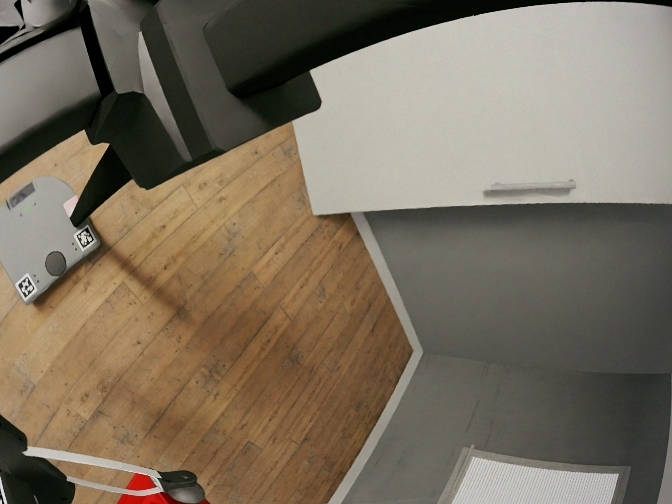

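>>> execute_actions(
  actions=[
    {"r1":{"base":{"rotate_rad":-0.1}}},
  ],
  cameras=[],
)

>>> execute_actions(
  actions=[
    {"r2":{"base":{"rotate_rad":1.8},"joints":{"head_pan_rad":0,"head_tilt_rad":-0.8}},"r1":{"base":{"translate_m":-0.6}}},
  ],
  cameras=["r2_nav_camera"],
)

>>> execute_actions(
  actions=[
    {"r1":{"base":{"rotate_rad":-1.05}}},
  ],
  cameras=[],
)

>>> execute_actions(
  actions=[
    {"r1":{"base":{"translate_m":-0.3}},"r2":{"base":{"translate_m":0.2}}},
  ],
  cameras=[],
)

>>> execute_actions(
  actions=[
    {"r1":{"base":{"rotate_rad":-0.45}}},
  ],
  cameras=["r1_nav_camera","r2_nav_camera","r2_head_camera"],
)

Scene clock: 142.33 s.
r1.base_odometry: x=-3.504 y=-2.945 heading=+0.749 (m, m, rad; r1's odometry frame)
r1.turned_by_wheels: -0.099 (rad since the last result)
r1.turned_by_imu: -0.097 (rad since the last result)
r1.base_tilt: forward=+0.2 right=+0.1 (deg)
r1.lidar_m: 1.41 2.03 1.31 0.58 0.33 0.27 0.27 0.31 2.11 0.27 0.90 1.11
r1.head_depth_mm: - 301 368 491 730 1159 1112 / - 312 393 534 808 1158 1098 / 287 328 421 586 778 - 1096 / 295 347 453 651 937 - 1088 / 301 369 492 733 1171 - 1082 / 312 393 535 838 1241 - 1083 / 327 419 590 1323 1228 971 1071
r1.base_status: done
r1.joint_positions: lift_m=+0.280 arm_m=-0.001 wrist_yaw_rad=+3.050 wrist_pitch_rad=-0.583 wrist_roll_rad=+0.016 gripper_m=+0.037 head_pan_rad=-3.004 head_tilt_rad=-1.191
r1.joint_status: not commanded
r1.on_its_own: right_wheel is at rest, and its effort (-20) is outside its rest range (-18 to +18)
r1.motor_effort: left_wheel=-8(9) right_wheel=-20(26) lift_m=+31(31) arm_m=+0(1) wrist_yaw_rad=+1(1) wrist_pitch_rad=+5(6) wrist_roll_rad=+0(1) gripper_m=+0(0) head_pan_rad=+2(2) head_tilt_rad=-4(4) (%)
r1.hand_pose: x=-0.0028 y=+0.0554 z=+0.2578 quat_wxyz=(+0.236, +0.691, +0.170, +0.662) (m; r1's base frame)
r1.wrist_depth_mm: 272 342 596 - - - 935 / 277 365 - 788 779 771 776 / 284 375 - 664 650 647 639 / 291 381 513 542 534 545 537 / 292 353 - - 493 475 473 / - - - - - 417 418 / - - - - 374 373 376
r2.base_odometry: x=-0.854 y=+0.061 heading=+1.828 (m, m, rad; r2's odometry frame)
r2.turned_by_wheels: +0.000 (rad since the last result)
r2.turned_by_imu: +0.000 (rad since the last result)
r2.base_tilt: forward=+1.1 right=+1.3 (deg)
r2.lidar_m: 2.36 2.30 1.28 1.28 1.43 1.82 1.78 1.81 1.85 1.71 1.74 2.19
r2.head_depth_mm: 2151 2477 2656 2063 1677 1423 1236 / 1934 2224 2505 2069 1679 1424 1232 / 1787 2010 2303 2065 1693 1431 1238 / 1654 1845 2087 2069 1687 1424 1242 / 1538 1701 1911 1997 1691 1419 1242 / 1153 1261 1391 1575 1669 1431 1235 / 1072 1200 1341 1519 1639 1429 1243
r2.base_status: not commanded
r2.joint_positions: lift_m=+0.874 arm_m=+0.010 wrist_yaw_rad=+1.749 wrist_pitch_rad=-0.026 wrist_roll_rad=+0.018 gripper_m=+0.084 head_pan_rad=+0.993 head_tilt_rad=-0.692
r2.joint_status: not commanded
r2.motor_effort: left_wheel=-2(2) right_wheel=+4(3) lift_m=+33(33) arm_m=-3(4) wrist_yaw_rad=+1(1) wrist_pitch_rad=+14(14) wrist_roll_rad=+0(0) gripper_m=-22(23) head_pan_rad=+4(4) head_tilt_rad=-4(4) (%)
r2.hand_pose: x=+0.2301 y=-0.1100 z=+0.9824 quat_wxyz=(+0.457, +0.553, -0.450, +0.532) (m; r2's base frame)
r2.wrist_depth_mm: - - - - - - - / - - - - - - - / - - - - - - - / - - 161 186 186 - - / - - 160 194 211 150 - / - - 153 180 166 134 - / - - 152 152 151 - -
r3.base_odometry: x=+0.923 y=+2.654 heading=-0.540 (m, m, rad; r3's odometry frame)
r3.turned_by_wheels: +0.000 (rad since the last result)
r3.turned_by_imu: +0.001 (rad since the last result)
r3.base_tilt: forward=+1.7 right=-0.7 (deg)
r3.lidar_m: 1.31 1.40 1.77 1.61 0.45 0.30 0.28 0.28 0.35 3.88 0.94 0.93
r3.head_depth_mm: 306 384 523 818 1269 1162 1096 / 301 370 496 756 1233 1146 1094 / 297 357 473 700 - - 1100 / 293 344 451 653 941 - 1098 / 288 332 430 612 965 - 1095 / - 321 413 576 953 1185 1097 / - 310 395 543 864 1186 1110
r3.base_status: not commanded
r3.joint_positions: lift_m=+0.280 arm_m=+0.000 wrist_yaw_rad=+3.035 wrist_pitch_rad=-0.529 wrist_roll_rad=+0.014 gripper_m=+0.037 head_pan_rad=-3.297 head_tilt_rad=-1.193
r3.joint_status: not commanded
r3.motor_effort: left_wheel=-11(11) right_wheel=-5(5) lift_m=+26(26) arm_m=+0(0) wrist_yaw_rad=+0(0) wrist_pitch_rad=+5(5) wrist_roll_rad=+0(0) gripper_m=+0(0) head_pan_rad=-1(1) head_tilt_rad=-3(2) (%)
r3.hand_pose: x=+0.0010 y=+0.0627 z=+0.2687 quat_wxyz=(+0.222, +0.696, +0.147, +0.667) (m; r3's base frame)
r3.wrist_depth_mm: - - - - - - - / 886 880 881 865 875 868 861 / 678 702 697 696 699 690 698 / 432 587 584 584 587 577 582 / 405 518 - - 514 497 498 / - - - - 425 436 436 / - - - - 388 388 387
pictures: none
No camera images: the call's "cameras" was empty. Leave "cameras" out to get every camera's image.

Scene clock: 146.17 s.
r1.base_odometry: x=-3.943 y=-3.354 heading=+0.750 (m, m, rad; r1's odometry frame)
r1.turned_by_wheels: +0.000 (rad since the last result)
r1.turned_by_imu: +0.002 (rad since the last result)
r1.base_tilt: forward=+0.1 right=+0.2 (deg)
r1.lidar_m: 1.99 1.88 0.34 0.24 0.23 0.24 0.32 2.69 2.19 2.01 0.81 0.60
r1.head_depth_mm: 1862 360 384 435 497 611 697 / 1834 1449 1352 547 637 792 1039 / 1825 1621 1459 1372 804 - 1100 / 1801 1623 1489 1363 1288 - 1087 / 1786 1620 1473 1354 1280 - 1087 / 1774 1605 1464 1342 1254 - 1075 / 1762 1584 1455 1338 1233 1156 1073
r1.base_status: done
r1.joint_positions: lift_m=+0.280 arm_m=-0.001 wrist_yaw_rad=+3.050 wrist_pitch_rad=-0.583 wrist_roll_rad=+0.016 gripper_m=+0.037 head_pan_rad=-3.004 head_tilt_rad=-1.191
r1.joint_status: not commanded
r1.motor_effort: left_wheel=+2(33) right_wheel=-8(23) lift_m=+31(31) arm_m=+1(1) wrist_yaw_rad=+1(1) wrist_pitch_rad=+6(5) wrist_roll_rad=-1(1) gripper_m=+0(1) head_pan_rad=+2(2) head_tilt_rad=-4(4) (%)
r1.hand_pose: x=-0.0028 y=+0.0554 z=+0.2578 quat_wxyz=(+0.236, +0.691, +0.170, +0.662) (m; r1's base frame)
r1.wrist_depth_mm: 197 218 267 296 358 463 631 / 214 238 - 331 412 535 727 / 232 262 - 381 495 614 637 / 252 290 332 434 536 546 547 / 278 298 - - 493 464 475 / - - - - - 422 413 / - - - - 379 375 375
r2.base_odometry: x=-0.854 y=+0.061 heading=-2.655 (m, m, rad; r2's odometry frame)
r2.turned_by_wheels: +1.800 (rad since the last result)
r2.turned_by_imu: +1.822 (rad since the last result)
r2.base_tilt: forward=+1.1 right=+1.3 (deg)
r2.lidar_m: 0.84 1.55 1.80 1.78 1.93 1.73 1.71 1.86 2.38 2.35 1.80 0.66
r2.head_depth_mm: 712 744 808 853 348 346 1192 / 854 917 997 1017 307 322 1193 / 1068 1167 1303 1448 1458 1274 1194 / 1277 1445 1657 1766 1557 1347 1187 / 1302 1478 1726 1844 1567 1347 1190 / 1324 1510 1756 1830 1560 1351 1193 / 1337 1530 1786 1829 1554 1348 1187
r2.base_status: done
r2.joint_positions: lift_m=+0.874 arm_m=+0.010 wrist_yaw_rad=+1.749 wrist_pitch_rad=-0.026 wrist_roll_rad=+0.018 gripper_m=+0.084 head_pan_rad=+0.007 head_tilt_rad=-0.790
r2.joint_status: all done
r2.motor_effort: left_wheel=-2(7) right_wheel=+4(7) lift_m=+33(33) arm_m=-4(3) wrist_yaw_rad=+0(0) wrist_pitch_rad=+14(14) wrist_roll_rad=+0(0) gripper_m=-23(22) head_pan_rad=-4(59) head_tilt_rad=-5(13) (%)
r2.hand_pose: x=+0.2301 y=-0.1100 z=+0.9824 quat_wxyz=(+0.457, +0.553, -0.450, +0.532) (m; r2's base frame)
r2.wrist_depth_mm: - - - - 805 507 - / - - - - 816 553 - / - - - - 841 550 - / - - 162 185 185 - - / - - 160 196 211 151 - / - - 154 179 166 135 - / - - 152 151 152 - -
r3.base_odometry: x=+0.923 y=+2.654 heading=-0.540 (m, m, rad; r3's odometry frame)
r3.turned_by_wheels: +0.000 (rad since the last result)
r3.turned_by_imu: +0.001 (rad since the last result)
r3.base_tilt: forward=+1.7 right=-0.8 (deg)
r3.lidar_m: 1.30 1.40 1.78 1.64 0.45 0.30 0.28 0.28 0.35 3.88 0.94 0.93
r3.head_depth_mm: 307 384 523 819 1272 1157 1095 / 302 370 498 754 1233 1150 1097 / 297 357 473 699 - - 1099 / 293 344 451 652 943 - 1093 / 289 332 431 613 967 - 1094 / - 321 412 576 949 1181 1100 / - 310 396 543 866 1183 1106
r3.base_status: not commanded
r3.joint_positions: lift_m=+0.280 arm_m=+0.000 wrist_yaw_rad=+3.035 wrist_pitch_rad=-0.529 wrist_roll_rad=+0.014 gripper_m=+0.037 head_pan_rad=-3.297 head_tilt_rad=-1.193
r3.joint_status: not commanded
r3.motor_effort: left_wheel=-11(11) right_wheel=-4(5) lift_m=+26(26) arm_m=+0(0) wrist_yaw_rad=+0(1) wrist_pitch_rad=+5(5) wrist_roll_rad=+0(0) gripper_m=+0(0) head_pan_rad=-2(2) head_tilt_rad=-3(4) (%)
r3.hand_pose: x=+0.0010 y=+0.0627 z=+0.2687 quat_wxyz=(+0.222, +0.696, +0.147, +0.667) (m; r3's base frame)
r3.wrist_depth_mm: 994 - - - - - - / 869 878 882 882 885 866 863 / 680 704 703 706 701 684 695 / 427 592 584 584 578 581 577 / 406 517 - - 516 498 503 / - - - - 427 434 436 / - - - - 388 389 389
pictures: r2_nav_camera (sideways: a quarter turn counterclockwise sets it upright)
camera_calibration (this result's frames):
r2_nav_camera: T_world_to_cam=[[0.708542, 0.0110897, 0.705582, -0.878372], [-0.00934851, -0.999641, 0.0250992, 0.0166405], [0.705607, -0.02438, -0.708184, 0.878503], [0, 0, 0, 1]] pos_world=[0.00264166, 0.0477932, 1.24149]
Images, in order (width x height): r2_nav_camera 672x504.

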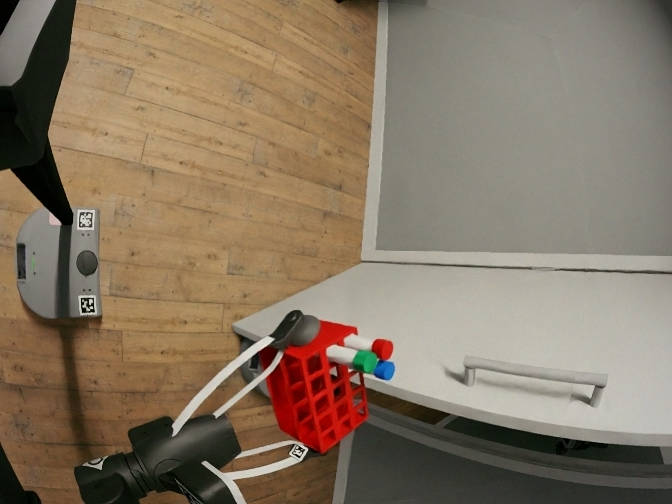

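Scene clock: 148.17 s.
r1.base_odometry: x=-3.943 y=-3.354 heading=-0.300 (m, m, rad; r1's odometry frame)
r1.turned_by_wheels: -1.050 (rad since the last result)
r1.turned_by_imu: -1.034 (rad since the last result)
r1.base_tilt: forward=+0.2 right=+0.2 (deg)
r1.lidar_m: 0.80 0.60 2.00 1.86 0.37 0.28 0.28 0.29 0.97 2.69 2.19 2.01
r1.head_depth_mm: - 307 389 539 872 1167 1109 / - 314 405 567 917 1161 1104 / - 323 421 600 819 - 1093 / 288 334 438 635 911 - 1089 / 292 345 458 678 1050 - 1080 / 296 355 478 725 1240 - 1084 / 300 367 501 1315 1232 1156 1071
r1.base_status: done
r1.joint_positions: lift_m=+0.280 arm_m=-0.001 wrist_yaw_rad=+3.050 wrist_pitch_rad=-0.583 wrist_roll_rad=+0.016 gripper_m=+0.037 head_pan_rad=-3.004 head_tilt_rad=-1.191
r1.joint_status: not commanded
r1.motor_effort: left_wheel=-3(17) right_wheel=-11(17) lift_m=+31(32) arm_m=+0(1) wrist_yaw_rad=+1(0) wrist_pitch_rad=+6(6) wrist_roll_rad=-1(1) gripper_m=+0(0) head_pan_rad=+2(3) head_tilt_rad=-4(4) (%)
r1.hand_pose: x=-0.0028 y=+0.0554 z=+0.2578 quat_wxyz=(+0.236, +0.691, +0.170, +0.662) (m; r1's base frame)
r1.wrist_depth_mm: 321 423 - - - - 986 / 320 450 - 803 807 773 782 / 320 443 - 646 638 637 639 / 319 453 552 555 554 540 532 / 320 393 - - 494 475 479 / - - - - - 419 422 / - - - - 380 373 371
r2.base_odometry: x=-0.854 y=+0.061 heading=-2.655 (m, m, rad; r2's odometry frame)
r2.turned_by_wheels: +0.000 (rad since the last result)
r2.turned_by_imu: +0.000 (rad since the last result)
r2.base_tilt: forward=+1.1 right=+1.3 (deg)
r2.lidar_m: 0.75 1.55 1.81 1.78 1.93 1.73 1.71 1.86 2.38 2.36 1.81 0.63
r2.head_depth_mm: 595 633 702 787 348 346 1197 / 779 829 889 894 307 322 1196 / 1016 1105 1211 1341 1315 1271 1193 / 1272 1457 1664 1785 1558 1347 1186 / 1309 1465 1739 1820 1566 1356 1194 / 1321 1517 1758 1838 1565 1343 1192 / 1336 1535 1796 1830 1556 1342 1190
r2.base_status: not commanded
r2.joint_positions: lift_m=+0.874 arm_m=+0.010 wrist_yaw_rad=+1.749 wrist_pitch_rad=-0.026 wrist_roll_rad=+0.018 gripper_m=+0.084 head_pan_rad=+0.007 head_tilt_rad=-0.790
r2.joint_status: not commanded
r2.motor_effort: left_wheel=-2(3) right_wheel=+4(4) lift_m=+33(33) arm_m=-3(4) wrist_yaw_rad=+1(1) wrist_pitch_rad=+14(14) wrist_roll_rad=+0(0) gripper_m=-22(23) head_pan_rad=-5(5) head_tilt_rad=-4(4) (%)
r2.hand_pose: x=+0.2301 y=-0.1100 z=+0.9824 quat_wxyz=(+0.457, +0.553, -0.450, +0.532) (m; r2's base frame)
r2.wrist_depth_mm: - - - - 593 - - / - - - - 585 - - / - - - - 555 - - / - - 161 184 187 - - / - - 160 196 211 150 - / - - 153 179 168 135 - / - - 152 152 151 - -
r3.base_odometry: x=+0.923 y=+2.654 heading=-0.540 (m, m, rad; r3's odometry frame)
r3.turned_by_wheels: +0.000 (rad since the last result)
r3.turned_by_imu: +0.000 (rad since the last result)
r3.base_tilt: forward=+1.7 right=-0.8 (deg)
r3.lidar_m: 1.31 1.40 1.77 1.64 0.45 0.30 0.28 0.28 0.35 3.88 0.93 0.93
r3.head_depth_mm: 306 385 523 817 1269 1164 1096 / 301 370 497 755 1230 1145 1101 / 297 357 474 698 - - 1097 / 293 344 450 654 942 - 1097 / 289 332 431 613 968 - 1092 / - 322 412 576 953 1187 1094 / - 310 395 542 864 1187 1107
r3.base_status: not commanded
r3.joint_positions: lift_m=+0.280 arm_m=+0.000 wrist_yaw_rad=+3.035 wrist_pitch_rad=-0.529 wrist_roll_rad=+0.014 gripper_m=+0.037 head_pan_rad=-3.297 head_tilt_rad=-1.193
r3.joint_status: not commanded
r3.motor_effort: left_wheel=-11(11) right_wheel=-4(4) lift_m=+26(26) arm_m=+0(1) wrist_yaw_rad=+0(1) wrist_pitch_rad=+5(5) wrist_roll_rad=+0(0) gripper_m=+0(0) head_pan_rad=-1(3) head_tilt_rad=-3(3) (%)
r3.hand_pose: x=+0.0010 y=+0.0627 z=+0.2687 quat_wxyz=(+0.222, +0.696, +0.147, +0.667) (m; r3's base frame)
r3.wrist_depth_mm: 980 - - - - - - / 882 866 877 868 858 853 870 / 674 698 692 701 697 699 693 / 429 590 587 582 578 579 581 / 409 521 - - 513 494 500 / - - - - 427 438 437 / - - - - 390 391 388
pictures: none
No camera images: the call's "cameras" was empty. Leave "cameras" out to get every camera's image.

Scene clock: 151.53 s.
r1.base_odometry: x=-4.229 y=-3.265 heading=-0.300 (m, m, rad; r1's odometry frame)
r1.turned_by_wheels: +0.000 (rad since the last result)
r1.turned_by_imu: +0.029 (rad since the last result)
r1.base_tilt: forward=+0.2 right=+0.2 (deg)
r1.lidar_m: 0.95 0.85 2.18 0.39 0.28 0.27 0.27 0.37 0.61 2.59 2.42 2.25
r1.head_depth_mm: - 298 355 446 600 1111 1106 / 287 321 395 511 707 1148 1102 / 298 353 444 597 757 - 1099 / 318 391 507 718 1038 - 1082 / 349 442 593 946 1267 - 1085 / 423 1580 1457 1337 1253 - 1081 / 1758 1597 1452 1292 1235 1156 1072
r1.base_status: translate_m off_target (by the wheels' count: -0.2993 of -0.3000)
r1.joint_positions: lift_m=+0.280 arm_m=-0.001 wrist_yaw_rad=+3.050 wrist_pitch_rad=-0.583 wrist_roll_rad=+0.016 gripper_m=+0.037 head_pan_rad=-3.001 head_tilt_rad=-1.192
r1.joint_status: not commanded
r1.on_its_own: left_wheel is at rest, and its effort (-99) is outside its rest range (-18 to +18); right_wheel is at rest, and its effort (-60) is outside its rest range (-18 to +18)
r1.motor_effort: left_wheel=-99(100) right_wheel=-60(67) lift_m=+35(37) arm_m=+1(0) wrist_yaw_rad=+1(5) wrist_pitch_rad=+6(7) wrist_roll_rad=+0(0) gripper_m=+0(0) head_pan_rad=+1(2) head_tilt_rad=-4(5) (%)
r1.hand_pose: x=-0.0029 y=+0.0554 z=+0.2576 quat_wxyz=(+0.236, +0.691, +0.171, +0.662) (m; r1's base frame)
r1.wrist_depth_mm: 229 269 424 566 - - 978 / 238 294 - 634 794 762 762 / 248 312 - 623 672 633 634 / 262 331 411 552 547 543 536 / 270 317 - - 490 484 470 / - - - - - 420 416 / - - - - 371 374 371
r2.base_odometry: x=-1.031 y=-0.033 heading=-2.656 (m, m, rad; r2's odometry frame)
r2.turned_by_wheels: +0.000 (rad since the last result)
r2.turned_by_imu: +0.001 (rad since the last result)
r2.base_tilt: forward=+1.1 right=+1.3 (deg)
r2.lidar_m: 0.41 0.39 1.77 1.76 1.91 1.93 1.91 2.06 2.41 2.38 1.55 0.62
r2.head_depth_mm: - 2802 2252 1836 348 346 1192 / 618 2610 2176 1839 307 321 1146 / 3467 2678 2146 987 946 1112 1128 / 763 865 999 1071 964 1201 1149 / 533 580 638 708 798 913 1133 / 405 433 466 505 591 1281 1193 / 330 356 399 1689 1546 1342 1199
r2.base_status: done
r2.joint_positions: lift_m=+0.874 arm_m=+0.010 wrist_yaw_rad=+1.749 wrist_pitch_rad=-0.026 wrist_roll_rad=+0.018 gripper_m=+0.084 head_pan_rad=+0.007 head_tilt_rad=-0.790
r2.joint_status: not commanded
r2.motor_effort: left_wheel=-3(4) right_wheel=+4(8) lift_m=+33(33) arm_m=-3(3) wrist_yaw_rad=+1(0) wrist_pitch_rad=+14(14) wrist_roll_rad=+0(0) gripper_m=-22(22) head_pan_rad=-5(5) head_tilt_rad=-4(4) (%)
r2.hand_pose: x=+0.2301 y=-0.1100 z=+0.9824 quat_wxyz=(+0.457, +0.553, -0.450, +0.532) (m; r2's base frame)
r2.wrist_depth_mm: - 344 420 673 - - - / - - 407 703 - - - / - - 372 709 - - - / - - 161 185 186 - - / - - 160 195 212 150 - / - - 153 179 167 135 - / - - 153 152 151 - -
r3.base_odometry: x=+0.923 y=+2.654 heading=-0.540 (m, m, rad; r3's odometry frame)
r3.turned_by_wheels: +0.000 (rad since the last result)
r3.turned_by_imu: +0.001 (rad since the last result)
r3.base_tilt: forward=+1.6 right=-0.8 (deg)
r3.lidar_m: 1.31 1.40 1.78 1.64 0.45 0.30 0.28 0.28 0.35 3.87 0.94 0.93
r3.head_depth_mm: 307 384 523 819 1274 1158 1096 / 301 370 499 754 1232 1146 1098 / 297 357 473 701 - - 1099 / 293 344 451 654 940 - 1099 / 288 332 431 612 967 - 1097 / - 321 413 574 951 1180 1098 / - 311 396 543 869 1181 1104
r3.base_status: not commanded
r3.joint_positions: lift_m=+0.280 arm_m=+0.000 wrist_yaw_rad=+3.035 wrist_pitch_rad=-0.529 wrist_roll_rad=+0.014 gripper_m=+0.037 head_pan_rad=-3.297 head_tilt_rad=-1.193
r3.joint_status: not commanded
r3.motor_effort: left_wheel=-11(11) right_wheel=-5(4) lift_m=+26(26) arm_m=+0(0) wrist_yaw_rad=+0(0) wrist_pitch_rad=+5(5) wrist_roll_rad=+0(0) gripper_m=+0(0) head_pan_rad=-1(3) head_tilt_rad=-3(2) (%)
r3.hand_pose: x=+0.0010 y=+0.0627 z=+0.2687 quat_wxyz=(+0.222, +0.696, +0.147, +0.667) (m; r3's base frame)
r3.wrist_depth_mm: 997 - - - - - - / 889 869 882 865 871 853 858 / 671 698 690 702 691 699 690 / 430 588 586 586 586 586 580 / 404 516 - - 512 499 499 / - - - - 425 436 434 / - - - - 387 386 386
pictures: none
No camera images: the call's "cameras" was empty. Leave "cameras" out to get every camera's image.

Scene clock: 153.90 s.
r1.base_odometry: x=-4.228 y=-3.265 heading=-0.750 (m, m, rad; r1's odometry frame)
r1.turned_by_wheels: -0.450 (rad since the last result)
r1.turned_by_imu: -0.383 (rad since the last result)
r1.base_tilt: forward=+0.2 right=+0.2 (deg)
r1.lidar_m: 2.07 0.84 0.86 2.24 0.35 0.28 0.28 0.30 0.62 0.61 2.67 2.32
r1.head_depth_mm: - 305 380 518 812 1164 1109 / - 312 399 554 863 1158 1102 / - 324 421 595 814 - 1096 / 291 339 444 643 923 - 1091 / 296 354 469 698 1101 - 1088 / 301 370 499 768 1236 - 1078 / 307 386 533 1294 1234 1159 1072
r1.base_status: done
r1.joint_positions: lift_m=+0.280 arm_m=-0.001 wrist_yaw_rad=+3.050 wrist_pitch_rad=-0.583 wrist_roll_rad=+0.016 gripper_m=+0.037 head_pan_rad=-3.001 head_tilt_rad=-1.192
r1.joint_status: not commanded
r1.on_its_own: left_wheel is at rest, and its effort (-32) is outside its rest range (-18 to +18); right_wheel is at rest, and its effort (-33) is outside its rest range (-18 to +18)
r1.motor_effort: left_wheel=-32(61) right_wheel=-33(67) lift_m=+35(35) arm_m=+0(0) wrist_yaw_rad=+0(1) wrist_pitch_rad=+6(7) wrist_roll_rad=+0(0) gripper_m=+0(0) head_pan_rad=+0(1) head_tilt_rad=-4(4) (%)
r1.hand_pose: x=-0.0029 y=+0.0554 z=+0.2576 quat_wxyz=(+0.236, +0.691, +0.170, +0.662) (m; r1's base frame)
r1.wrist_depth_mm: 300 385 - - - - 905 / 302 416 - 785 778 775 717 / 304 420 - 659 646 636 642 / 306 424 552 550 551 542 542 / 312 375 - - 489 477 464 / - - - - - 418 418 / - - - - 373 375 370
r2.base_odometry: x=-1.031 y=-0.033 heading=-2.656 (m, m, rad; r2's odometry frame)
r2.turned_by_wheels: +0.000 (rad since the last result)
r2.turned_by_imu: +0.000 (rad since the last result)
r2.base_tilt: forward=+1.1 right=+1.3 (deg)
r2.lidar_m: 0.41 0.39 1.78 1.76 1.91 1.93 1.91 2.07 2.40 2.38 1.55 0.62
r2.head_depth_mm: 2736 2780 2227 1848 348 346 1192 / - 2573 2051 959 307 322 1151 / 3443 2788 2247 1059 968 1116 1150 / 761 863 996 1068 1175 1221 1172 / 531 580 639 709 794 911 1136 / 406 433 465 505 591 1277 1185 / 330 356 399 1682 1565 1349 1194
r2.base_status: not commanded
r2.joint_positions: lift_m=+0.874 arm_m=+0.010 wrist_yaw_rad=+1.749 wrist_pitch_rad=-0.026 wrist_roll_rad=+0.018 gripper_m=+0.084 head_pan_rad=+0.007 head_tilt_rad=-0.790
r2.joint_status: not commanded
r2.motor_effort: left_wheel=-3(3) right_wheel=+4(4) lift_m=+33(33) arm_m=-3(4) wrist_yaw_rad=+0(1) wrist_pitch_rad=+14(14) wrist_roll_rad=+0(0) gripper_m=-23(22) head_pan_rad=-4(4) head_tilt_rad=-4(5) (%)
r2.hand_pose: x=+0.2301 y=-0.1100 z=+0.9824 quat_wxyz=(+0.457, +0.553, -0.450, +0.532) (m; r2's base frame)
r2.wrist_depth_mm: - 342 424 674 - - - / - - 404 688 - - - / - - 370 720 - - - / - - 161 186 186 - - / - - 160 195 212 151 - / - - 153 179 168 134 - / - - 152 152 151 - -
r3.base_odometry: x=+0.923 y=+2.654 heading=-0.540 (m, m, rad; r3's odometry frame)
r3.turned_by_wheels: +0.000 (rad since the last result)
r3.turned_by_imu: +0.000 (rad since the last result)
r3.base_tilt: forward=+1.6 right=-0.6 (deg)
r3.lidar_m: 1.30 1.40 1.78 1.64 0.45 0.30 0.28 0.28 0.35 3.87 0.94 0.93
r3.head_depth_mm: 306 386 524 818 1271 1161 1093 / 302 370 496 755 1226 1148 1094 / 297 357 472 699 - - 1096 / 293 344 451 653 942 - 1095 / 289 332 431 613 968 - 1098 / - 321 412 576 954 1176 1097 / - 311 396 543 868 1174 1104
r3.base_status: not commanded
r3.joint_positions: lift_m=+0.280 arm_m=+0.000 wrist_yaw_rad=+3.035 wrist_pitch_rad=-0.529 wrist_roll_rad=+0.014 gripper_m=+0.037 head_pan_rad=-3.297 head_tilt_rad=-1.193
r3.joint_status: not commanded
r3.motor_effort: left_wheel=-11(11) right_wheel=-4(5) lift_m=+26(26) arm_m=+0(0) wrist_yaw_rad=+1(1) wrist_pitch_rad=+5(5) wrist_roll_rad=+0(0) gripper_m=+0(1) head_pan_rad=-2(3) head_tilt_rad=-3(3) (%)
r3.hand_pose: x=+0.0010 y=+0.0627 z=+0.2687 quat_wxyz=(+0.222, +0.696, +0.147, +0.667) (m; r3's base frame)
r3.wrist_depth_mm: 998 - - - - - - / 866 881 879 874 868 869 884 / 678 699 692 694 701 693 702 / 431 579 577 588 588 581 581 / 405 515 - - 515 501 498 / - - - - 424 436 434 / - - - - 389 386 389
pictures: r1_nav_camera (sideways: a quarter turn counterclockwise sets it upright), r2_head_camera (sideways: a quarter turn clockwise sets it upright), r2_nav_camera (sideways: a quarter turn counterclockwise sets it upright)
camera_calibration (this result's frames):
r1_nav_camera: T_world_to_cam=[[-0.926555, -0.170372, 0.335363, -0.390026], [-0.189199, 0.981645, -0.0240287, 0.0873097], [-0.325114, -0.0857143, -0.941782, 1.1854], [0, 0, 0, 1]] pos_world=[0.0405271, -0.0505512, 1.24929]
r2_head_camera: T_world_to_cam=[[-0.697408, 0.0211665, -0.716362, 0.957181], [0.0308462, 0.999524, -0.000496912, 0.000433976], [0.71601, -0.0224436, -0.697729, 0.857557], [0, 0, 0, 1]] pos_world=[0.0535132, -0.00144729, 1.28403]
r2_nav_camera: T_world_to_cam=[[0.708628, 0.011086, 0.705496, -0.878261], [-0.00935159, -0.999641, 0.0251012, 0.0166379], [0.705521, -0.0243849, -0.70827, 0.878615], [0, 0, 0, 1]] pos_world=[0.00263461, 0.0477932, 1.24149]
Images, in order (width x height): r1_nav_camera 672x504, r2_head_camera 896x504, r2_nav_camera 672x504.

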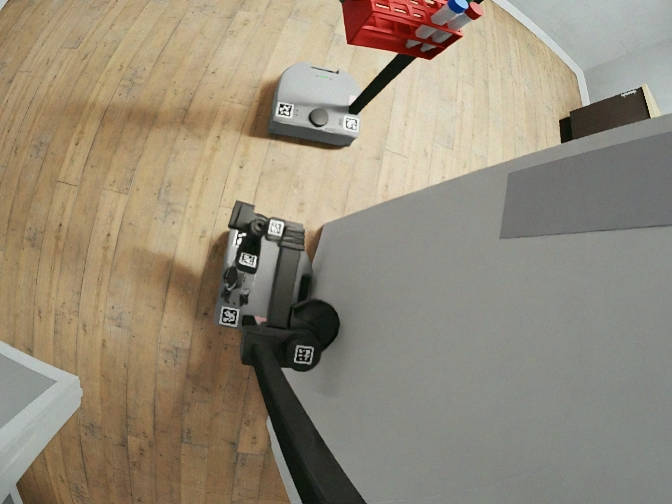

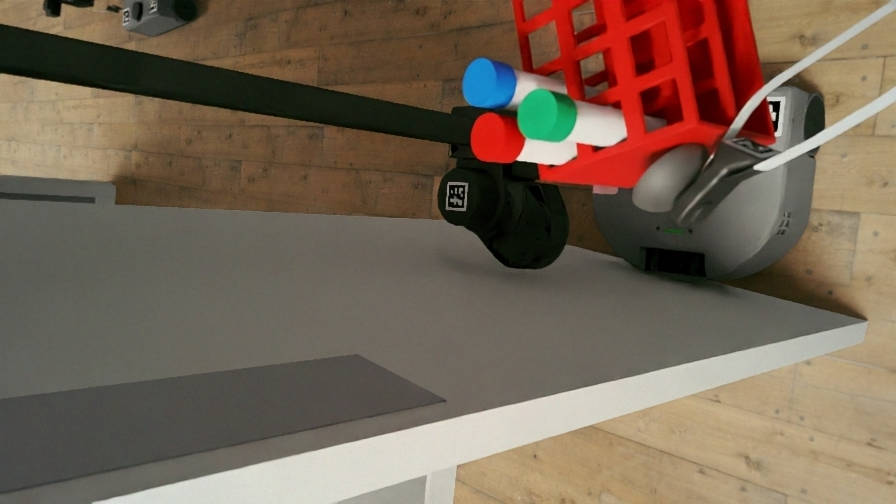

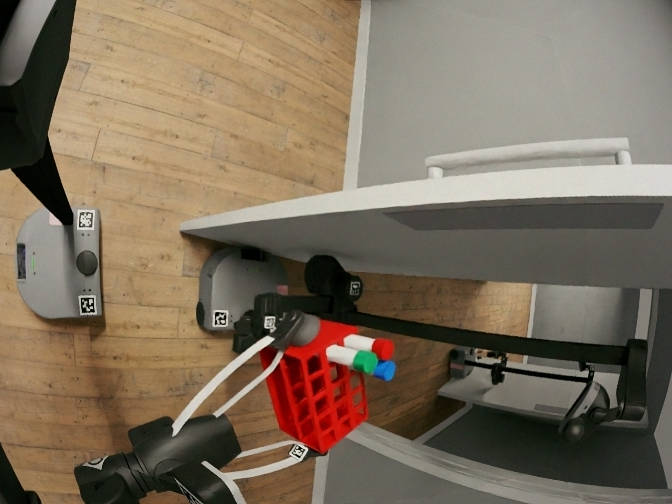

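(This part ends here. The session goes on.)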